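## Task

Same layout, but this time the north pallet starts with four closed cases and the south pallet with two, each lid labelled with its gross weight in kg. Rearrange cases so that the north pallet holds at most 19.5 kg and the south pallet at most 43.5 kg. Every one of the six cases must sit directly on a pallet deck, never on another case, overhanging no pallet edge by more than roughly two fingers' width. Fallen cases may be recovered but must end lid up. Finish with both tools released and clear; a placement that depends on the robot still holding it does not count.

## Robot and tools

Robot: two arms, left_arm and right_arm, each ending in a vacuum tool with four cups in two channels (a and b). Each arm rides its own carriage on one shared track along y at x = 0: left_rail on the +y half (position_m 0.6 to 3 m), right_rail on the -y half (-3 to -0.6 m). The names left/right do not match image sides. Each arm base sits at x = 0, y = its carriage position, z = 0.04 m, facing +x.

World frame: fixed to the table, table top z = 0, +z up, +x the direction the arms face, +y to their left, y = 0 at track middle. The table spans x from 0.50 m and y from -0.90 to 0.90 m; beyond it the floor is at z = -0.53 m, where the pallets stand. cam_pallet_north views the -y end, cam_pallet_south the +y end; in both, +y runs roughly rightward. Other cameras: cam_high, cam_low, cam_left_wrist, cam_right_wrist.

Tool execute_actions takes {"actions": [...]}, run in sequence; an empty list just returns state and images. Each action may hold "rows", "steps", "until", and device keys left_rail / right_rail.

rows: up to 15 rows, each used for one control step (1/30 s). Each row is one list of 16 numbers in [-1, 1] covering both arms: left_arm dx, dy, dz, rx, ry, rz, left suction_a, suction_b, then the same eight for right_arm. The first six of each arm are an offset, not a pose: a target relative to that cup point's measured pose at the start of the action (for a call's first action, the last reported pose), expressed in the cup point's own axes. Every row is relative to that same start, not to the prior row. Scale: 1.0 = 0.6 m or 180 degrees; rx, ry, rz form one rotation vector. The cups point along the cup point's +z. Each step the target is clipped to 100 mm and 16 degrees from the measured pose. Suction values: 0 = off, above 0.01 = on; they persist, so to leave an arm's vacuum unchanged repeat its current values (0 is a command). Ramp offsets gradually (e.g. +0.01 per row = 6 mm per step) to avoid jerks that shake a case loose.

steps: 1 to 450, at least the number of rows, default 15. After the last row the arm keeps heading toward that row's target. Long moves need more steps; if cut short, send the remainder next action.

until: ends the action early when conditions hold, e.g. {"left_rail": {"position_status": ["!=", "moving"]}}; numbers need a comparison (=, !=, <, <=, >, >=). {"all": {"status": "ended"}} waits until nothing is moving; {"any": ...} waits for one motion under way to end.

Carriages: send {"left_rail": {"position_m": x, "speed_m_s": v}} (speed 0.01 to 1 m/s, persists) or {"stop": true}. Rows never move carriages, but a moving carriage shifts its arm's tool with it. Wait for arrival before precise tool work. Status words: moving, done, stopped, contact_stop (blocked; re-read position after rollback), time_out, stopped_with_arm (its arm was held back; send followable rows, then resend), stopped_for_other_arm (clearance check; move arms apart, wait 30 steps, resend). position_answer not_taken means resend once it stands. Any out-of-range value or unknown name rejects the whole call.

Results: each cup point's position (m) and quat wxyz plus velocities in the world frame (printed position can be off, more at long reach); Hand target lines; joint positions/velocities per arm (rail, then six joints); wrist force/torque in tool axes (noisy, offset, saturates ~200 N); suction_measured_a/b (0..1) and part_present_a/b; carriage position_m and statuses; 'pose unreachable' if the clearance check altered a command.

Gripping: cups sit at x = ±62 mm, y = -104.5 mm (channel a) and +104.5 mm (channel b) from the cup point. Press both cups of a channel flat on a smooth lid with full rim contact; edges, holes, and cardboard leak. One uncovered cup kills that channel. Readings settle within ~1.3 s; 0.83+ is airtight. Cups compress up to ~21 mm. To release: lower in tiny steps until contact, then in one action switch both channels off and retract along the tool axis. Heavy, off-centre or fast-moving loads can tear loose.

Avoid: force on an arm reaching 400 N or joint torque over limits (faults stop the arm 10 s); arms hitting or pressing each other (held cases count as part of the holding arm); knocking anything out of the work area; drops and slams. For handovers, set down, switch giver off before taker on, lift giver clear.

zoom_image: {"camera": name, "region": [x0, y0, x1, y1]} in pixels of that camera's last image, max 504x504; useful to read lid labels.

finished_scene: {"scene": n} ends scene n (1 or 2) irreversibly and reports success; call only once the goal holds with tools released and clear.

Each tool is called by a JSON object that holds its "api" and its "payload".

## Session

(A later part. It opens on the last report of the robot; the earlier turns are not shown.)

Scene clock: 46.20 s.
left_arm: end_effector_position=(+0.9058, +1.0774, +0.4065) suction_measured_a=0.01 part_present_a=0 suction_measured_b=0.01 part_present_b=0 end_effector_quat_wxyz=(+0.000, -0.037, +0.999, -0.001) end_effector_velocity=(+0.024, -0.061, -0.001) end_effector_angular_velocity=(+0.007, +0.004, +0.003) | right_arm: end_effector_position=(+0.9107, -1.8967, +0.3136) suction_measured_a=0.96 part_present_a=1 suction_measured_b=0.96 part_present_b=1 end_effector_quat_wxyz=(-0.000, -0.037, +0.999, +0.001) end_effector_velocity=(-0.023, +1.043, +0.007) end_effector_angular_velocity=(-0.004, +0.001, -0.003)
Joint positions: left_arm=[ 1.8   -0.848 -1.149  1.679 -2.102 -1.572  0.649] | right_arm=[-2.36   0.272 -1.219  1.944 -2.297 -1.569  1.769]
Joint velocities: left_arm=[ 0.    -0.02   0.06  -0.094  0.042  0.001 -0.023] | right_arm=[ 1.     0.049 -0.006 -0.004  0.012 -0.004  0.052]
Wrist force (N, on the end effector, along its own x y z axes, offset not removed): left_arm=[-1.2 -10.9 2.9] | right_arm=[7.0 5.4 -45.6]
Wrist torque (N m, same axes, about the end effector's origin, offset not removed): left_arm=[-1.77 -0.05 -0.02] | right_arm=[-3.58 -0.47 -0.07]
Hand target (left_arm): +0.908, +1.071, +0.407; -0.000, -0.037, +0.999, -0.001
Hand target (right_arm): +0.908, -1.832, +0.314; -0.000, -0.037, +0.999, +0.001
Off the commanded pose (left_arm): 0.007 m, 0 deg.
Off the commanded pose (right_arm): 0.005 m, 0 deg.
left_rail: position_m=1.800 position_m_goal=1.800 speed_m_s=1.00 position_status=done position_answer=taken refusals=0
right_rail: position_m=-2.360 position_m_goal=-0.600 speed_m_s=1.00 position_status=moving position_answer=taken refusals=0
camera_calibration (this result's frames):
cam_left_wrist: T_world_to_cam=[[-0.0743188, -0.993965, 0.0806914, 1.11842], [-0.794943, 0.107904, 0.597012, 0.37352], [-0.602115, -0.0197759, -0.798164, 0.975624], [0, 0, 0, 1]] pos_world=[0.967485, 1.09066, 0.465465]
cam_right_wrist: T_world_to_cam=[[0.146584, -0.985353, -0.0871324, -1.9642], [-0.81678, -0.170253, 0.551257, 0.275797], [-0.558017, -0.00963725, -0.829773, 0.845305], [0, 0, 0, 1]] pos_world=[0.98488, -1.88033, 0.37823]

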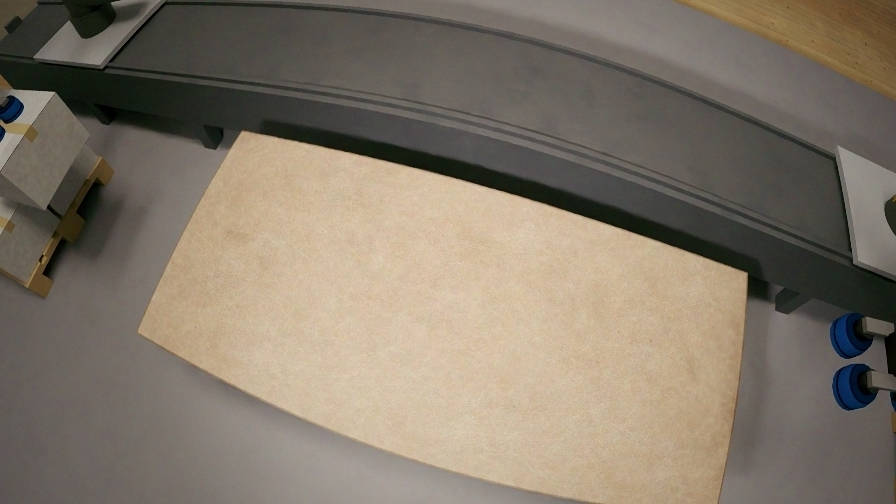

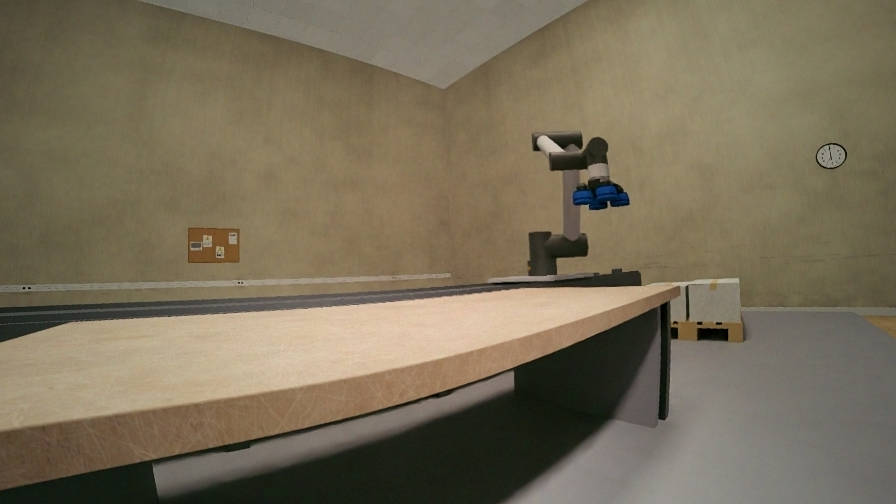

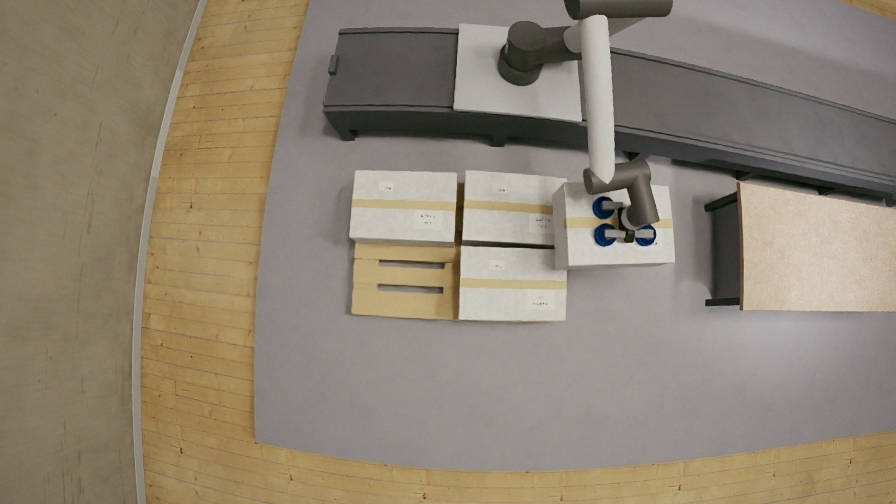

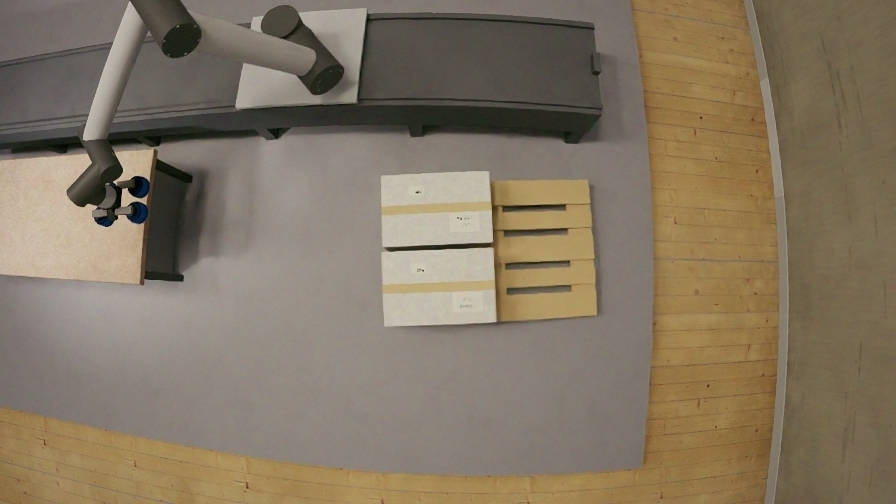

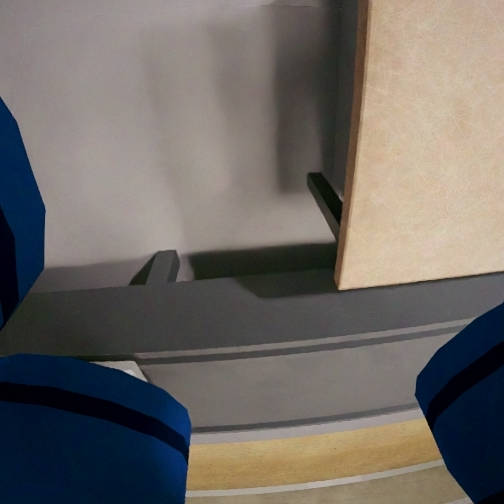

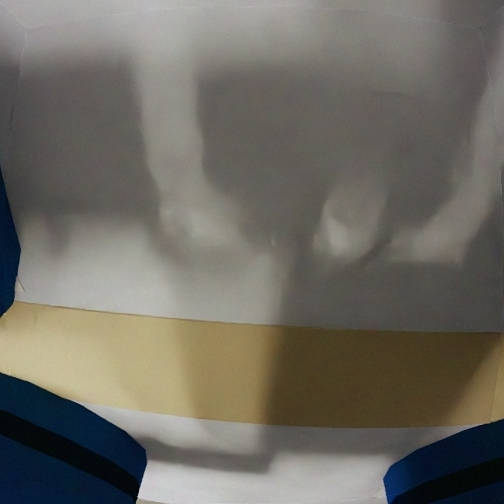

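{"api": "execute_actions", "payload": {"actions": []}}

Scene clock: 47.80 s.
left_arm: end_effector_position=(+0.9085, +1.0709, +0.4065) suction_measured_a=0.01 part_present_a=0 suction_measured_b=0.01 part_present_b=0 end_effector_quat_wxyz=(-0.000, -0.037, +0.999, -0.001) end_effector_velocity=(+0.000, -0.000, -0.000) end_effector_angular_velocity=(-0.000, -0.000, -0.000) | right_arm: end_effector_position=(+0.9084, -0.3000, +0.3145) suction_measured_a=0.96 part_present_a=1 suction_measured_b=0.96 part_present_b=1 end_effector_quat_wxyz=(-0.000, -0.037, +0.999, +0.001) end_effector_velocity=(-0.000, +0.828, -0.000) end_effector_angular_velocity=(-0.000, +0.000, +0.001)
Joint positions: left_arm=[ 1.8   -0.85  -1.143  1.669 -2.098 -1.572  0.647] | right_arm=[-0.768  0.277 -1.219  1.944 -2.295 -1.569  1.774]
Joint velocities: left_arm=[ 0. -0.  0. -0.  0. -0.  0.] | right_arm=[ 0.827  0.001  0.    -0.     0.     0.     0.   ]
Wrist force (N, on the end effector, along its own x y z axes, offset not removed): left_arm=[-0.5 0.0 5.2] | right_arm=[2.1 18.9 -44.3]
Wrist torque (N m, same axes, about the end effector's origin, offset not removed): left_arm=[-0.65 -0.03 -0.21] | right_arm=[-4.48 -0.72 -0.09]
Hand target (left_arm): +0.908, +1.071, +0.407; -0.000, -0.037, +0.999, -0.001
Hand target (right_arm): +0.908, -0.254, +0.314; -0.000, -0.037, +0.999, +0.001
Off the commanded pose (left_arm): 0.000 m, 0 deg.
Off the commanded pose (right_arm): 0.001 m, 0 deg.
left_rail: position_m=1.800 position_m_goal=1.800 speed_m_s=1.00 position_status=done position_answer=taken refusals=0
right_rail: position_m=-0.768 position_m_goal=-0.600 speed_m_s=1.00 position_status=moving position_answer=taken refusals=0
camera_calibration (this result's frames):
cam_left_wrist: T_world_to_cam=[[-0.0738501, -0.99406, 0.0799489, 1.11213], [-0.794713, 0.107092, 0.597464, 0.376867], [-0.602477, -0.0194136, -0.7979, 0.976968], [0, 0, 0, 1]] pos_world=[0.970232, 1.08413, 0.465445]
cam_right_wrist: T_world_to_cam=[[0.146117, -0.985467, -0.0866251, -0.390221], [-0.816888, -0.169582, 0.551304, 0.545569], [-0.557982, -0.00979157, -0.829795, 0.860077], [0, 0, 0, 1]] pos_world=[0.982594, -0.283609, 0.379111]

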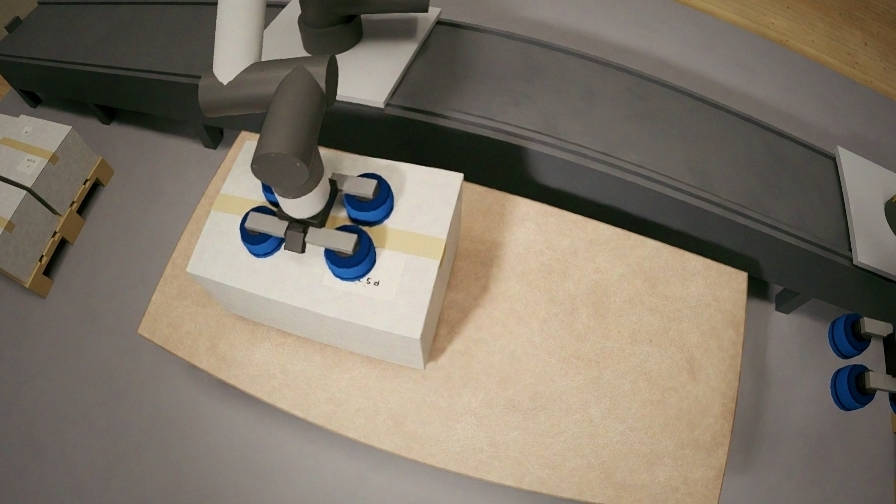

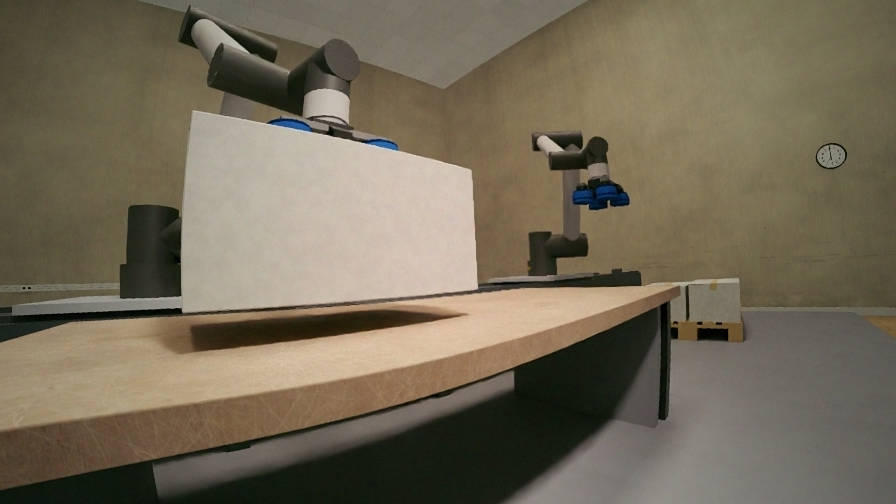

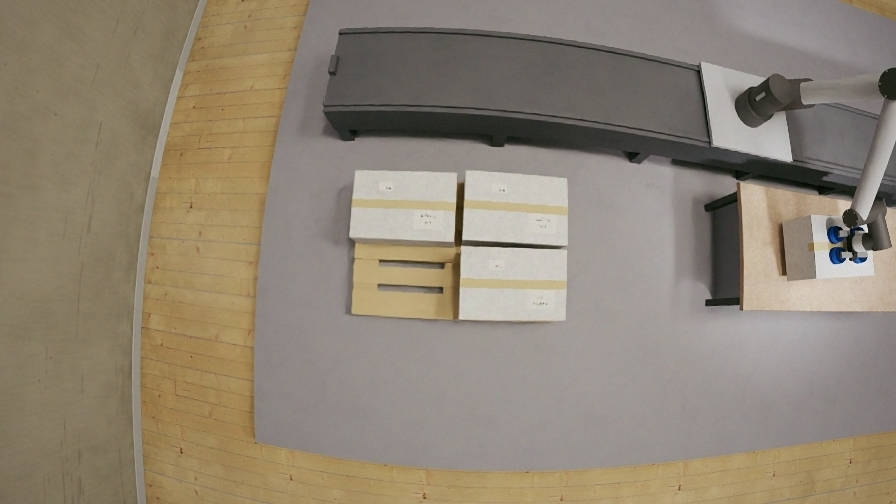

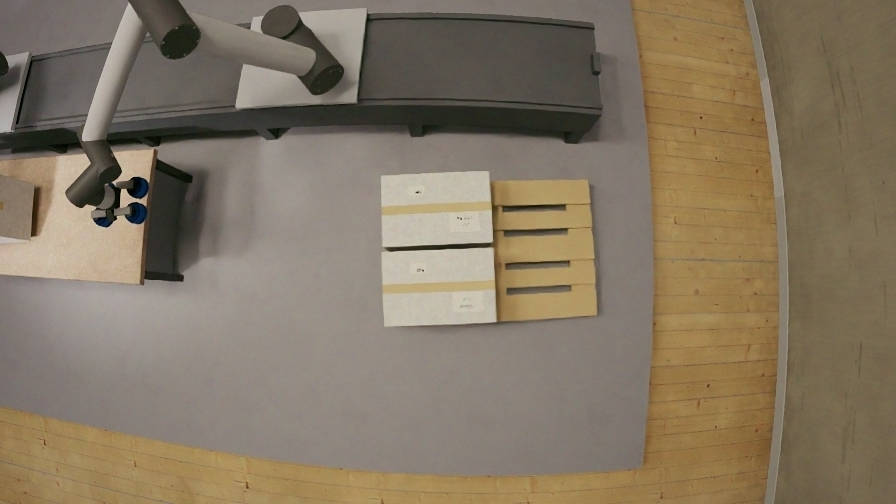

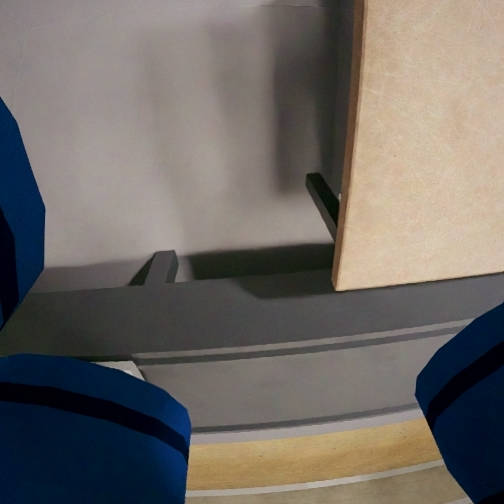

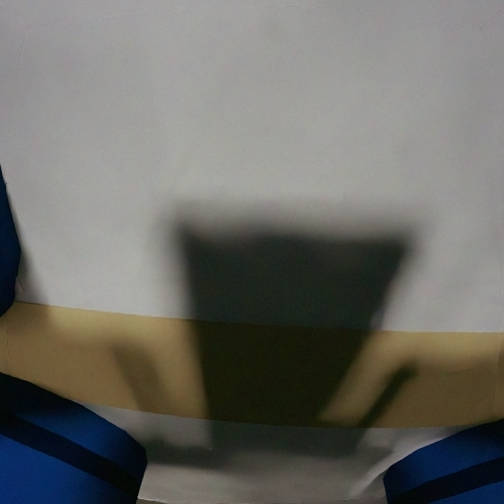

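{"api": "execute_actions", "payload": {"actions": [{"steps":1},{"rows":[[0,0,0.004,0,0,0,0,0,0,0,0.003,0,0,0,1,1],[0,0,0.012,0,0,0,0,0,0,0,0.009,0,0,0,1,1],[0,0,0.024,0,0,0,0,0,0,0,0.017,0,0,0,1,1],[0,0,0.039,0,0,0,0,0,0,0,0.027,0,0,0,1,1],[0,0,0.055,0,0,0,0,0,0,0,0.038,0,0,0,1,1],[0,0,0.071,0,0,0,0,0,0,0,0.049,0,0,0,1,1],[0,0,0.086,0,0,0,0,0,0,0,0.059,0,0,0,1,1],[0,0,0.099,0,0,0,0,0,0,0,0.068,0,0,0,1,1],[0,0,0.11,0,0,0,0,0,0,0,0.075,0,0,0,1,1],[0,0,0.118,0,0,0,0,0,0,0,0.08,0,0,0,1,1],[0,0,0.123,0,0,0,0,0,0,0,0.083,0,0,0,1,1],[0,0,0.125,0,0,0,0,0,0,0,0.085,0,0,0,1,1]],"steps":18}]}}

{"api": "zoom_image", "payload": {"camera": "cam_low", "region": [200, 220, 600, 380]}}

Scene clock: 49.73 s.
left_arm: end_effector_position=(+0.9083, +1.0710, +0.3351) suction_measured_a=0.01 part_present_a=0 suction_measured_b=0.01 part_present_b=0 end_effector_quat_wxyz=(-0.000, -0.037, +0.999, -0.000) end_effector_velocity=(+0.002, -0.002, -0.034) end_effector_angular_velocity=(-0.003, -0.003, +0.000) | right_arm: end_effector_position=(+0.9083, -0.1320, +0.2660) suction_measured_a=0.96 part_present_a=1 suction_measured_b=0.96 part_present_b=1 end_effector_quat_wxyz=(-0.000, -0.037, +0.999, +0.001) end_effector_velocity=(+0.002, +0.001, -0.023) end_effector_angular_velocity=(+0.001, -0.002, -0.000)
Joint positions: left_arm=[ 1.8   -0.85  -1.098  1.713 -2.186 -1.572  0.647] | right_arm=[-0.6    0.277 -1.178  1.969 -2.362 -1.569  1.775]
Joint velocities: left_arm=[ 0.    -0.     0.025  0.016 -0.046  0.    -0.   ] | right_arm=[ 0.    -0.     0.022  0.009 -0.034 -0.     0.   ]
Wrist force (N, on the end effector, along its own x y z axes, offset not removed): left_arm=[-4.4 -8.8 5.1] | right_arm=[4.2 1.5 -42.5]
Wrist torque (N m, same axes, about the end effector's origin, offset not removed): left_arm=[-1.77 0.64 -0.11] | right_arm=[-3.28 -0.59 -0.18]
Hand target (left_arm): +0.909, +1.071, +0.332; -0.000, -0.037, +0.999, -0.001
Hand target (right_arm): +0.908, -0.132, +0.263; -0.000, -0.037, +0.999, +0.001
Off the commanded pose (left_arm): 0.004 m, 0 deg.
Off the commanded pose (right_arm): 0.003 m, 0 deg.
left_rail: position_m=1.800 position_m_goal=1.800 speed_m_s=1.00 position_status=done position_answer=taken refusals=0
right_rail: position_m=-0.600 position_m_goal=-0.600 speed_m_s=1.00 position_status=done position_answer=taken refusals=0
camera_calibration (this result's frames):
cam_left_wrist: T_world_to_cam=[[-0.0738206, -0.994095, 0.0795372, 1.1181], [-0.79448, 0.106829, 0.597821, 0.419361], [-0.602787, -0.0190592, -0.797674, 0.919724], [0, 0, 0, 1]] pos_world=[0.970111, 1.08422, 0.394007]
cam_right_wrist: T_world_to_cam=[[0.145872, -0.985514, -0.0865083, -0.228623], [-0.816791, -0.169312, 0.551531, 0.600584], [-0.558188, -0.00979399, -0.829656, 0.82154], [0, 0, 0, 1]] pos_world=[0.982476, -0.115579, 0.330578]

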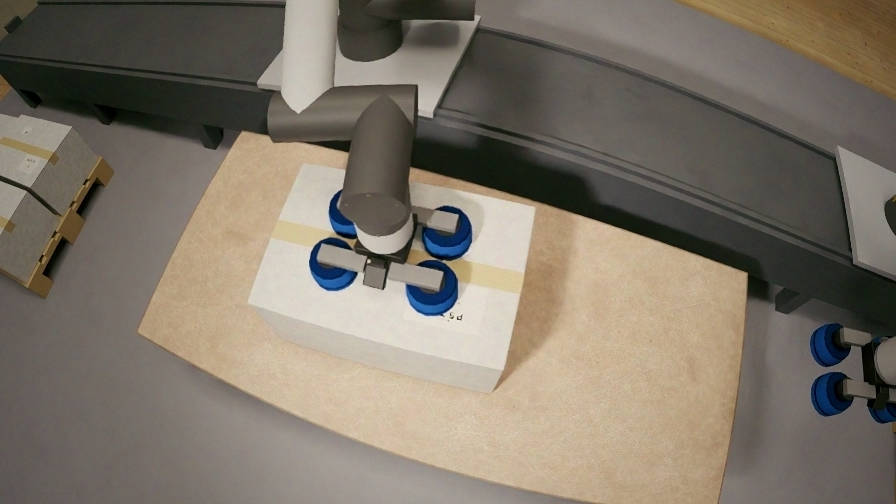

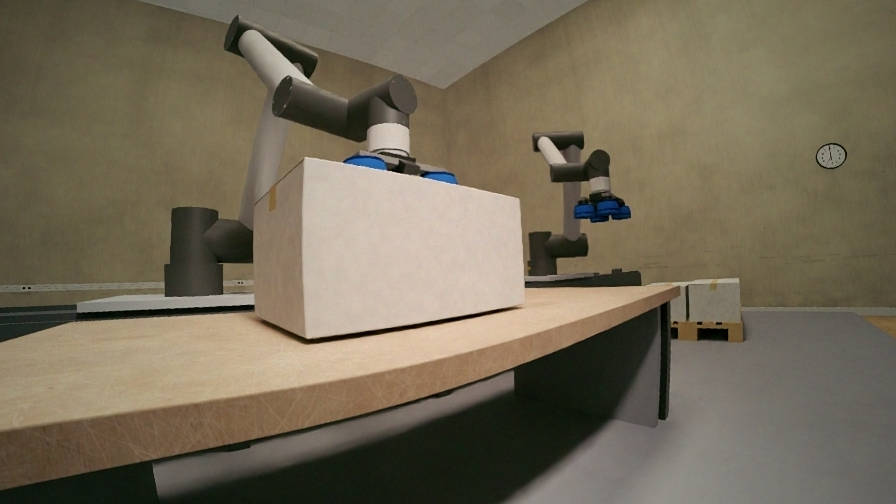

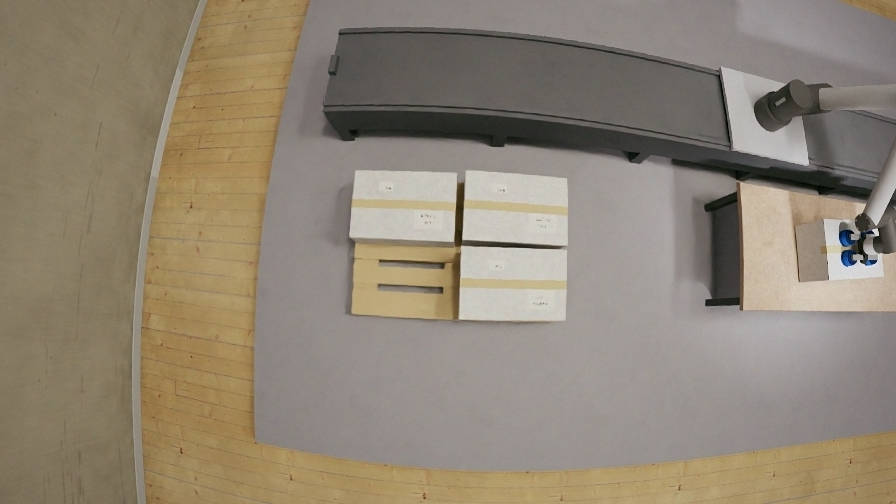

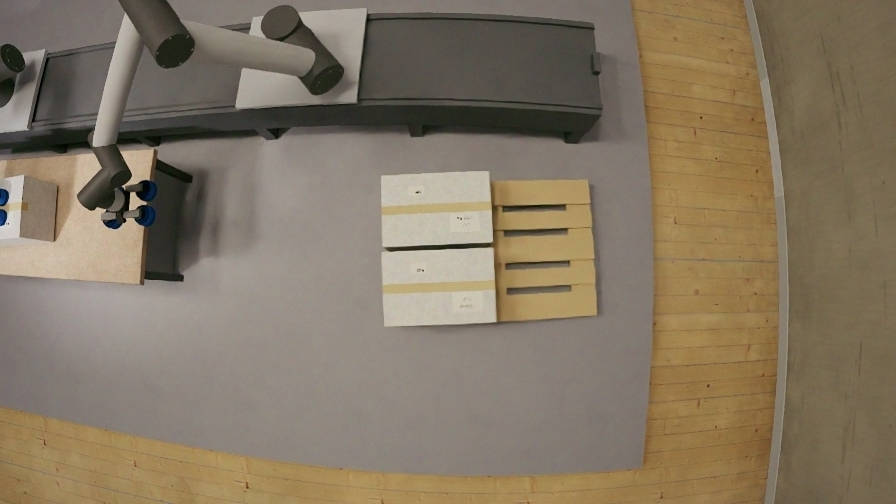

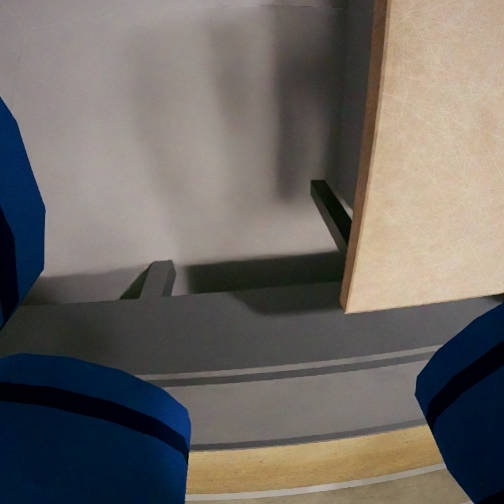

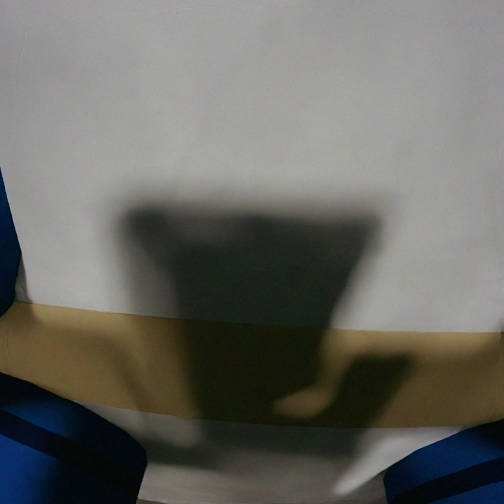

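Region (200, 220, 600, 380) of cam_low's 896x504 image, scaled by 1.260, with more detail than that image has; it fills the top 202 rows of this view, and the rest is white.

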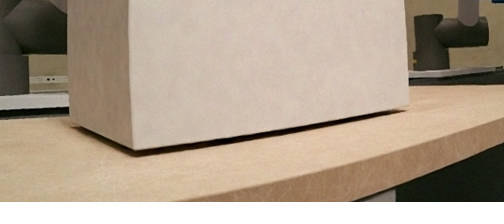

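{"api": "execute_actions", "payload": {"actions": [{"rows":[[0,0,0.006,0,0,0,0,0,0,0,0.007,0,0,0,1,1],[0,0,0.006,0,0,0,0,0,0,0,0.009,0,0,0,1,1],[0,0,0.006,0,0,0,0,0,0,0,0.0105,0,0,0,1,1]],"steps":3}]}}

Scene clock: 50.53 s.
left_arm: end_effector_position=(+0.9085, +1.0708, +0.3315) suction_measured_a=0.01 part_present_a=0 suction_measured_b=0.01 part_present_b=0 end_effector_quat_wxyz=(-0.000, -0.037, +0.999, -0.001) end_effector_velocity=(-0.001, +0.001, -0.001) end_effector_angular_velocity=(+0.001, +0.001, -0.000) | right_arm: end_effector_position=(+0.9084, -0.1318, +0.2629) suction_measured_a=0.96 part_present_a=1 suction_measured_b=0.96 part_present_b=1 end_effector_quat_wxyz=(-0.000, -0.037, +0.999, +0.001) end_effector_velocity=(-0.001, -0.000, -0.016) end_effector_angular_velocity=(-0.000, +0.002, +0.000)
Joint positions: left_arm=[ 1.8   -0.85  -1.095  1.714 -2.191 -1.572  0.647] | right_arm=[-0.6    0.277 -1.175  1.97  -2.367 -1.569  1.775]
Joint velocities: left_arm=[ 0.    -0.    -0.     0.001  0.     0.     0.   ] | right_arm=[ 0.     0.     0.013  0.009 -0.02  -0.    -0.   ]
Wrist force (N, on the end effector, along its own x y z axes, offset not removed): left_arm=[-3.7 -4.4 -0.8] | right_arm=[2.1 -0.6 -48.2]
Wrist torque (N m, same axes, about the end effector's origin, offset not removed): left_arm=[-1.25 0.32 -0.18] | right_arm=[-3.55 -0.56 -0.26]
Hand target (left_arm): +0.908, +1.071, +0.332; -0.000, -0.037, +0.999, -0.000
Hand target (right_arm): +0.908, -0.132, +0.260; -0.000, -0.037, +0.999, +0.001
Off the commanded pose (left_arm): 0.000 m, 0 deg.
Off the commanded pose (right_arm): 0.003 m, 0 deg.
left_rail: position_m=1.800 position_m_goal=1.800 speed_m_s=1.00 position_status=done position_answer=taken refusals=0
right_rail: position_m=-0.600 position_m_goal=-0.600 speed_m_s=1.00 position_status=done position_answer=taken refusals=0
camera_calibration (this result's frames):
cam_left_wrist: T_world_to_cam=[[-0.0738467, -0.994065, 0.0798846, 1.11805], [-0.794676, 0.107052, 0.59752, 0.42175], [-0.602525, -0.0193575, -0.797865, 0.917088], [0, 0, 0, 1]] pos_world=[0.970289, 1.08402, 0.390393]
cam_right_wrist: T_world_to_cam=[[0.145951, -0.985499, -0.0865394, -0.22885], [-0.816908, -0.169397, 0.551331, 0.602554], [-0.557996, -0.00977269, -0.829786, 0.818917], [0, 0, 0, 1]] pos_world=[0.982584, -0.115458, 0.327516]

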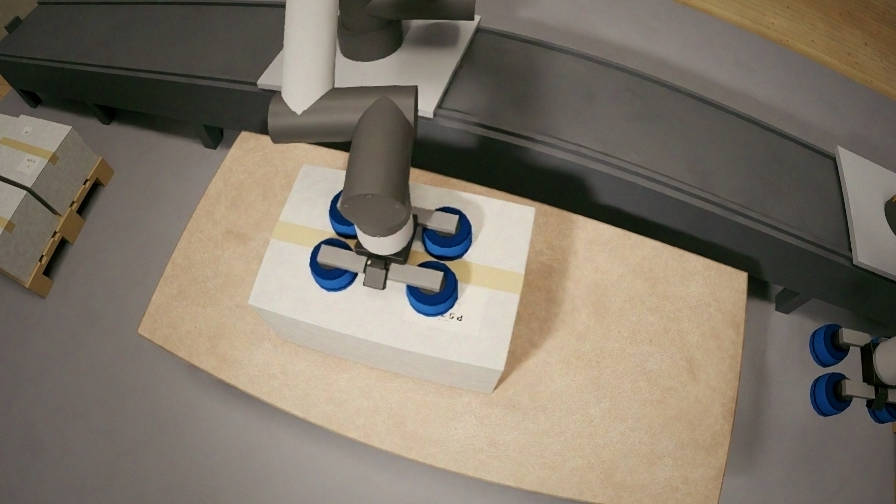

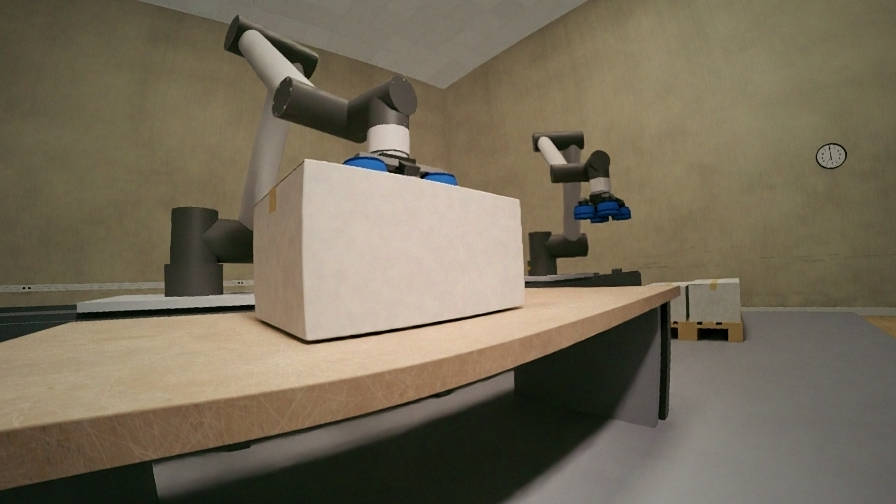

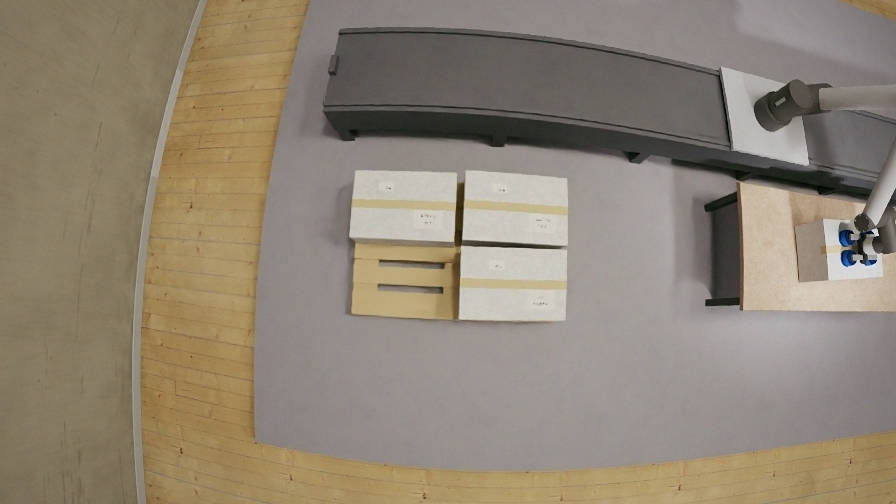

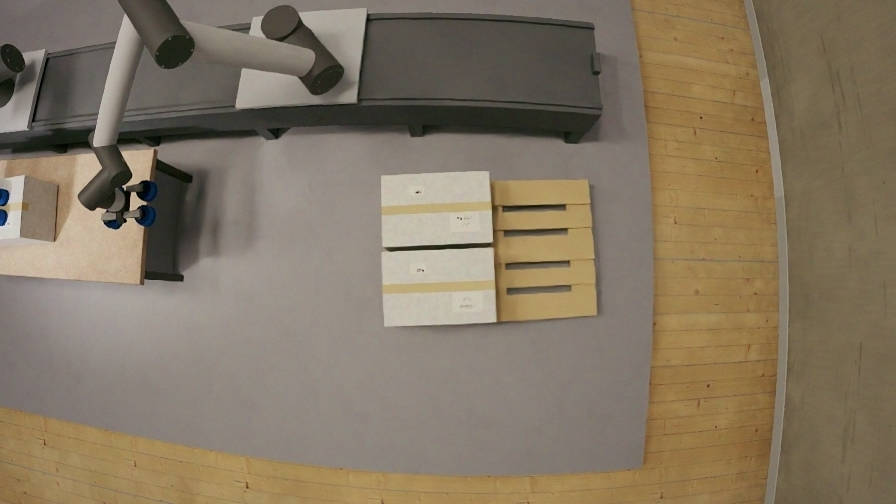

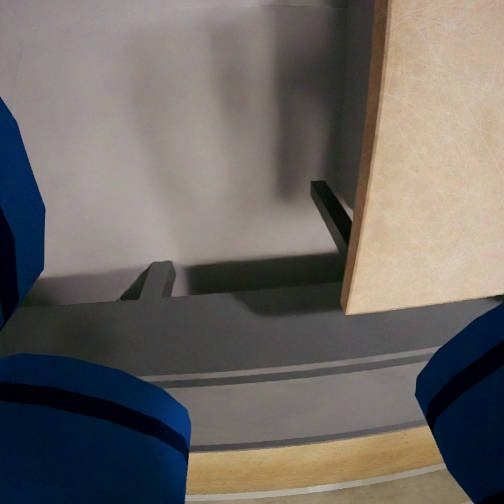

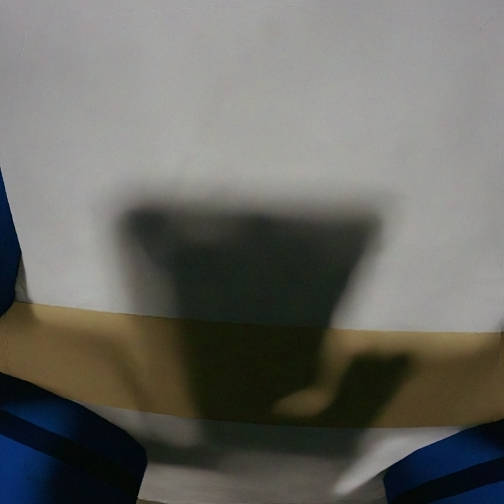

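{"api": "execute_actions", "payload": {"actions": []}}

Scene clock: 50.90 s.
left_arm: end_effector_position=(+0.9084, +1.0710, +0.3313) suction_measured_a=0.01 part_present_a=0 suction_measured_b=0.01 part_present_b=0 end_effector_quat_wxyz=(-0.000, -0.037, +0.999, -0.000) end_effector_velocity=(-0.000, +0.000, +0.000) end_effector_angular_velocity=(-0.000, -0.000, -0.000) | right_arm: end_effector_position=(+0.9082, -0.1319, +0.2598) suction_measured_a=0.96 part_present_a=1 suction_measured_b=0.96 part_present_b=1 end_effector_quat_wxyz=(-0.000, -0.037, +0.999, +0.001) end_effector_velocity=(-0.000, -0.000, -0.001) end_effector_angular_velocity=(+0.000, -0.000, -0.000)
Joint positions: left_arm=[ 1.8   -0.85  -1.095  1.715 -2.19  -1.572  0.647] | right_arm=[-0.6    0.277 -1.172  1.972 -2.371 -1.569  1.775]
Joint velocities: left_arm=[ 0.  0. -0.  0.  0. -0.  0.] | right_arm=[ 0.     0.     0.001  0.001 -0.001 -0.     0.   ]
Wrist force (N, on the end effector, along its own x y z axes, offset not removed): left_arm=[-2.2 -3.8 4.1] | right_arm=[3.1 0.5 -44.0]
Wrist torque (N m, same axes, about the end effector's origin, offset not removed): left_arm=[-1.13 0.44 0.03] | right_arm=[-3.36 -0.43 -0.15]
Hand target (left_arm): +0.908, +1.071, +0.332; -0.000, -0.037, +0.999, -0.000
Hand target (right_arm): +0.908, -0.132, +0.260; -0.000, -0.037, +0.999, +0.001
Off the commanded pose (left_arm): 0.000 m, 0 deg.
Off the commanded pose (right_arm): 0.000 m, 0 deg.
left_rail: position_m=1.800 position_m_goal=1.800 speed_m_s=1.00 position_status=done position_answer=taken refusals=0
right_rail: position_m=-0.600 position_m_goal=-0.600 speed_m_s=1.00 position_status=done position_answer=taken refusals=0
camera_calibration (this result's frames):
cam_left_wrist: T_world_to_cam=[[-0.0738116, -0.994105, 0.0794211, 1.11842], [-0.794414, 0.106754, 0.597921, 0.42165], [-0.602875, -0.0189597, -0.79761, 0.91664], [0, 0, 0, 1]] pos_world=[0.970136, 1.0842, 0.390181]
cam_right_wrist: T_world_to_cam=[[0.145929, -0.985506, -0.0865055, -0.22913], [-0.816769, -0.169357, 0.55155, 0.603939], [-0.558206, -0.00983229, -0.829644, 0.8164], [0, 0, 0, 1]] pos_world=[0.982434, -0.1155, 0.324398]

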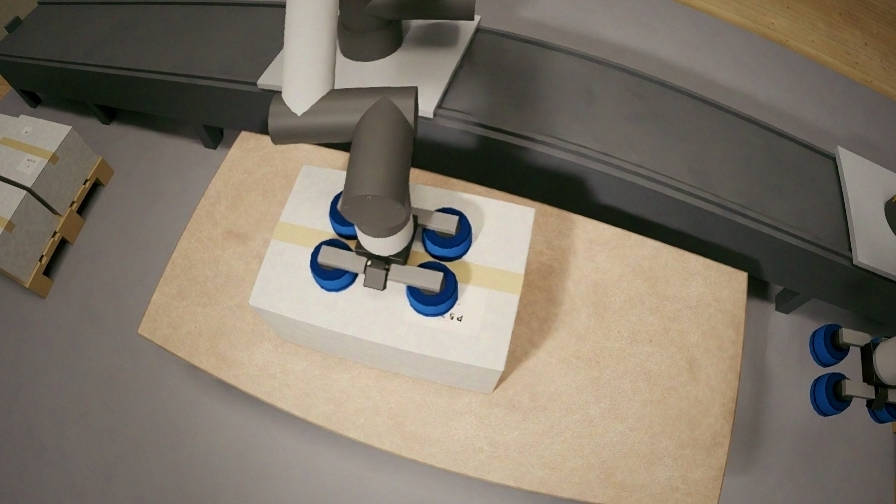

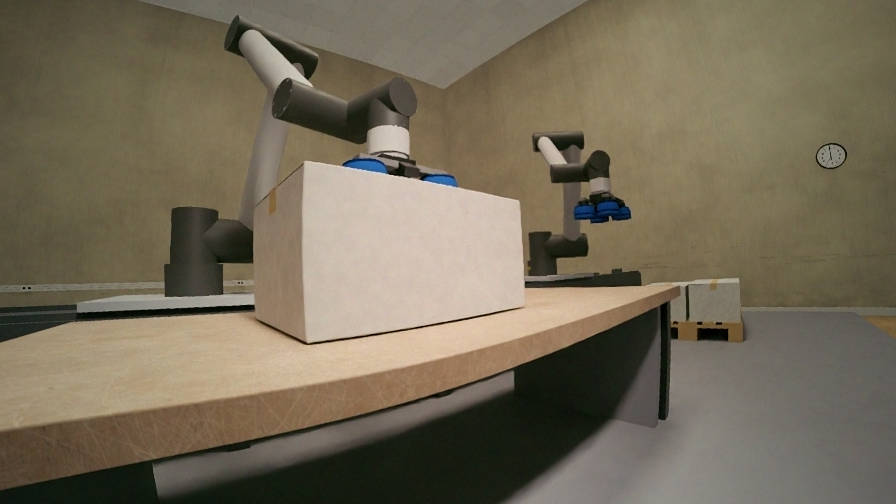

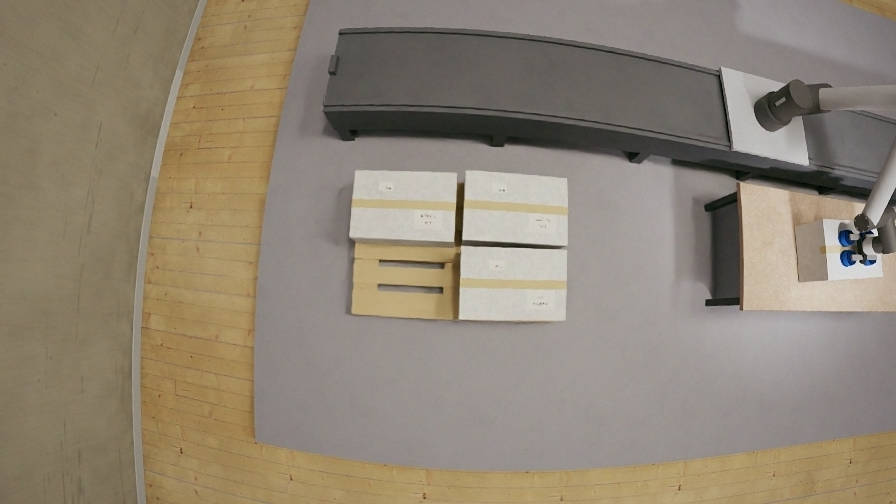

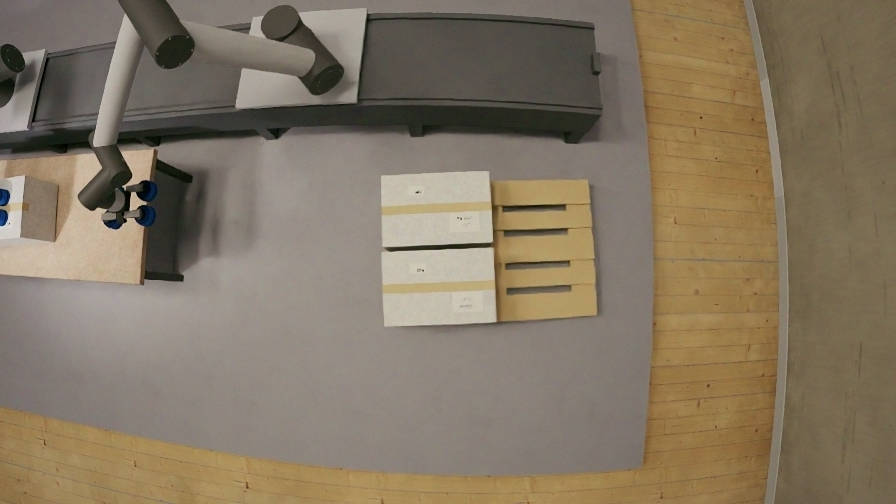

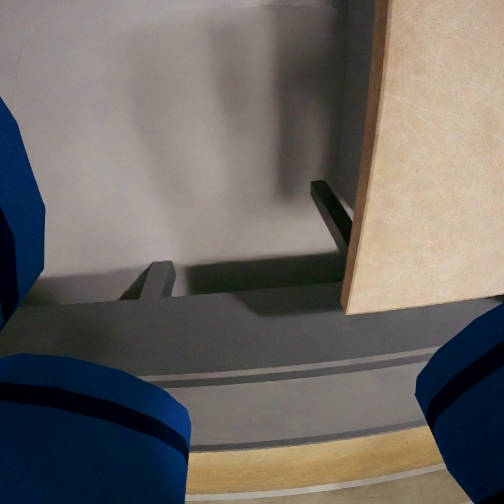

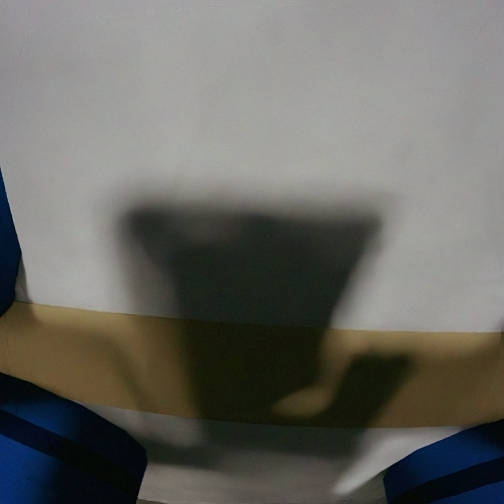

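{"api": "execute_actions", "payload": {"actions": [{"rows":[[0,0,0,0,0,0,0,0,0,0,0.003,0,0,0,1,1]],"steps":8}]}}

Scene clock: 51.53 s.
left_arm: end_effector_position=(+0.9084, +1.0710, +0.3315) suction_measured_a=0.01 part_present_a=0 suction_measured_b=0.01 part_present_b=0 end_effector_quat_wxyz=(-0.000, -0.037, +0.999, -0.000) end_effector_velocity=(+0.000, +0.000, -0.000) end_effector_angular_velocity=(+0.000, +0.000, +0.000) | right_arm: end_effector_position=(+0.9082, -0.1319, +0.2582) suction_measured_a=0.96 part_present_a=1 suction_measured_b=0.96 part_present_b=1 end_effector_quat_wxyz=(-0.000, -0.037, +0.999, +0.001) end_effector_velocity=(+0.000, +0.000, -0.002) end_effector_angular_velocity=(+0.000, -0.000, -0.000)
Joint positions: left_arm=[ 1.8   -0.85  -1.095  1.715 -2.19  -1.572  0.647] | right_arm=[-0.6    0.277 -1.171  1.973 -2.373 -1.569  1.775]
Joint velocities: left_arm=[ 0.  0.  0.  0. -0.  0. -0.] | right_arm=[ 0.     0.     0.002  0.001 -0.003 -0.     0.   ]
Wrist force (N, on the end effector, along its own x y z axes, offset not removed): left_arm=[1.1 -3.1 -0.2] | right_arm=[2.4 0.7 -43.0]
Wrist torque (N m, same axes, about the end effector's origin, offset not removed): left_arm=[-0.98 -0.31 -0.34] | right_arm=[-3.35 -0.35 -0.17]
Hand target (left_arm): +0.908, +1.071, +0.331; -0.000, -0.037, +0.999, -0.000
Hand target (right_arm): +0.908, -0.132, +0.258; -0.000, -0.037, +0.999, +0.001
Off the commanded pose (left_arm): 0.000 m, 0 deg.
Off the commanded pose (right_arm): 0.000 m, 0 deg.
left_rail: position_m=1.800 position_m_goal=1.800 speed_m_s=1.00 position_status=done position_answer=taken refusals=0
right_rail: position_m=-0.600 position_m_goal=-0.600 speed_m_s=1.00 position_status=done position_answer=taken refusals=0
camera_calibration (this result's frames):
cam_left_wrist: T_world_to_cam=[[-0.0738175, -0.994098, 0.0794985, 1.1184], [-0.794458, 0.106804, 0.597855, 0.421556], [-0.602817, -0.0190261, -0.797653, 0.916786], [0, 0, 0, 1]] pos_world=[0.97012, 1.08421, 0.390337]
cam_right_wrist: T_world_to_cam=[[0.145928, -0.985506, -0.0865031, -0.229264], [-0.816759, -0.169355, 0.551564, 0.604776], [-0.55822, -0.00983647, -0.829635, 0.815122], [0, 0, 0, 1]] pos_world=[0.98243, -0.115502, 0.322849]

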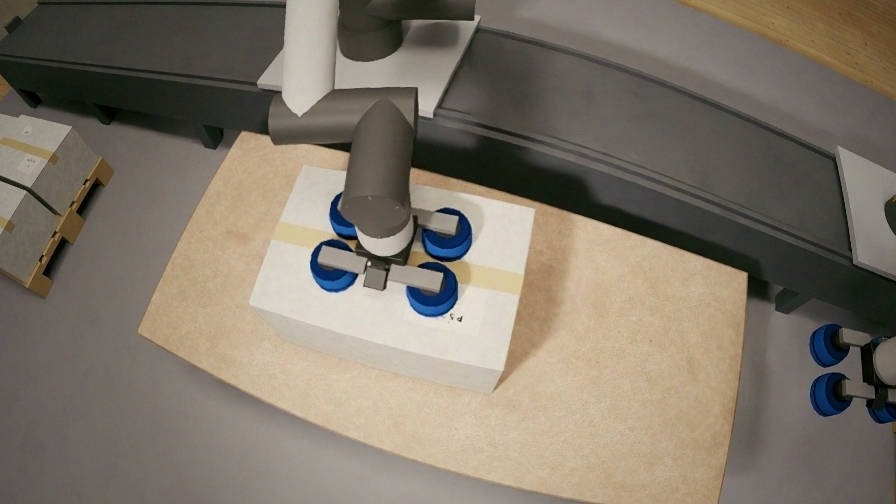

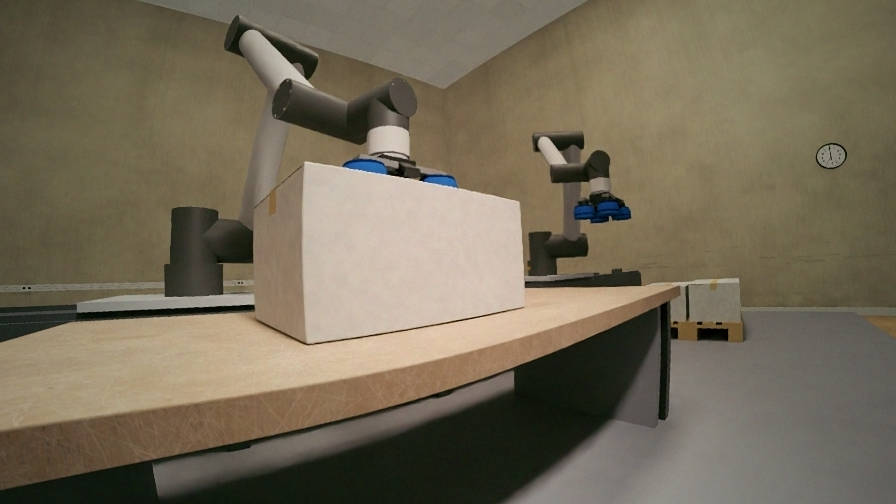

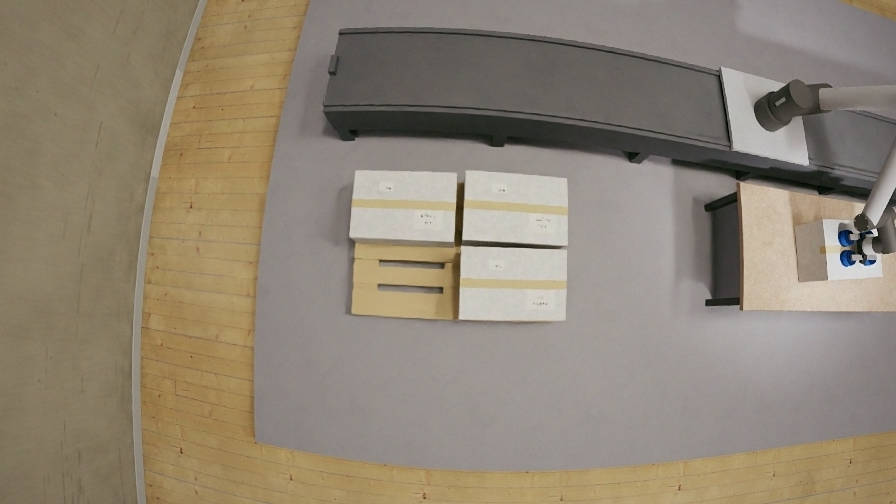

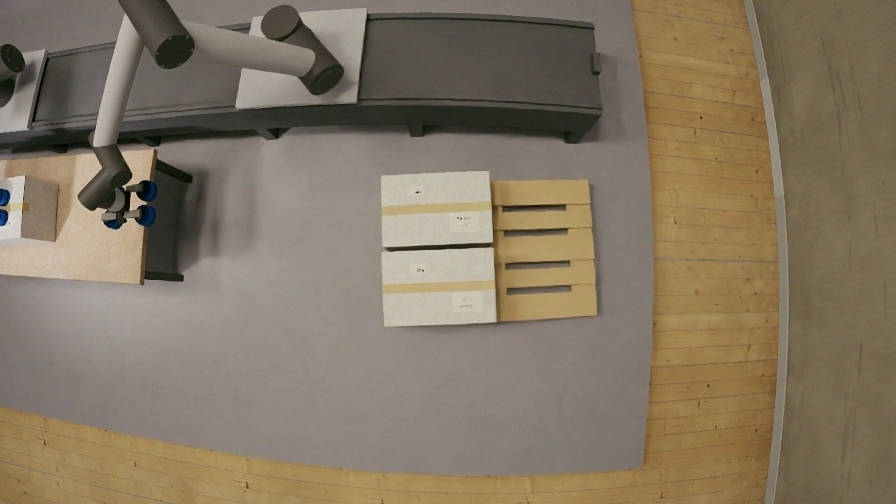

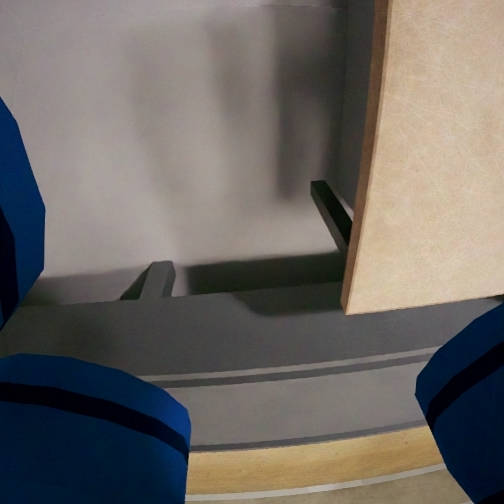

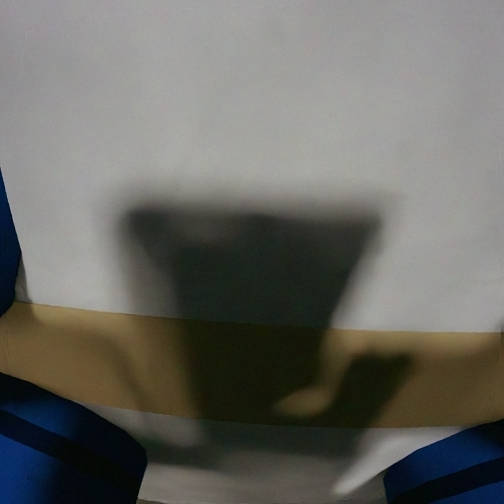

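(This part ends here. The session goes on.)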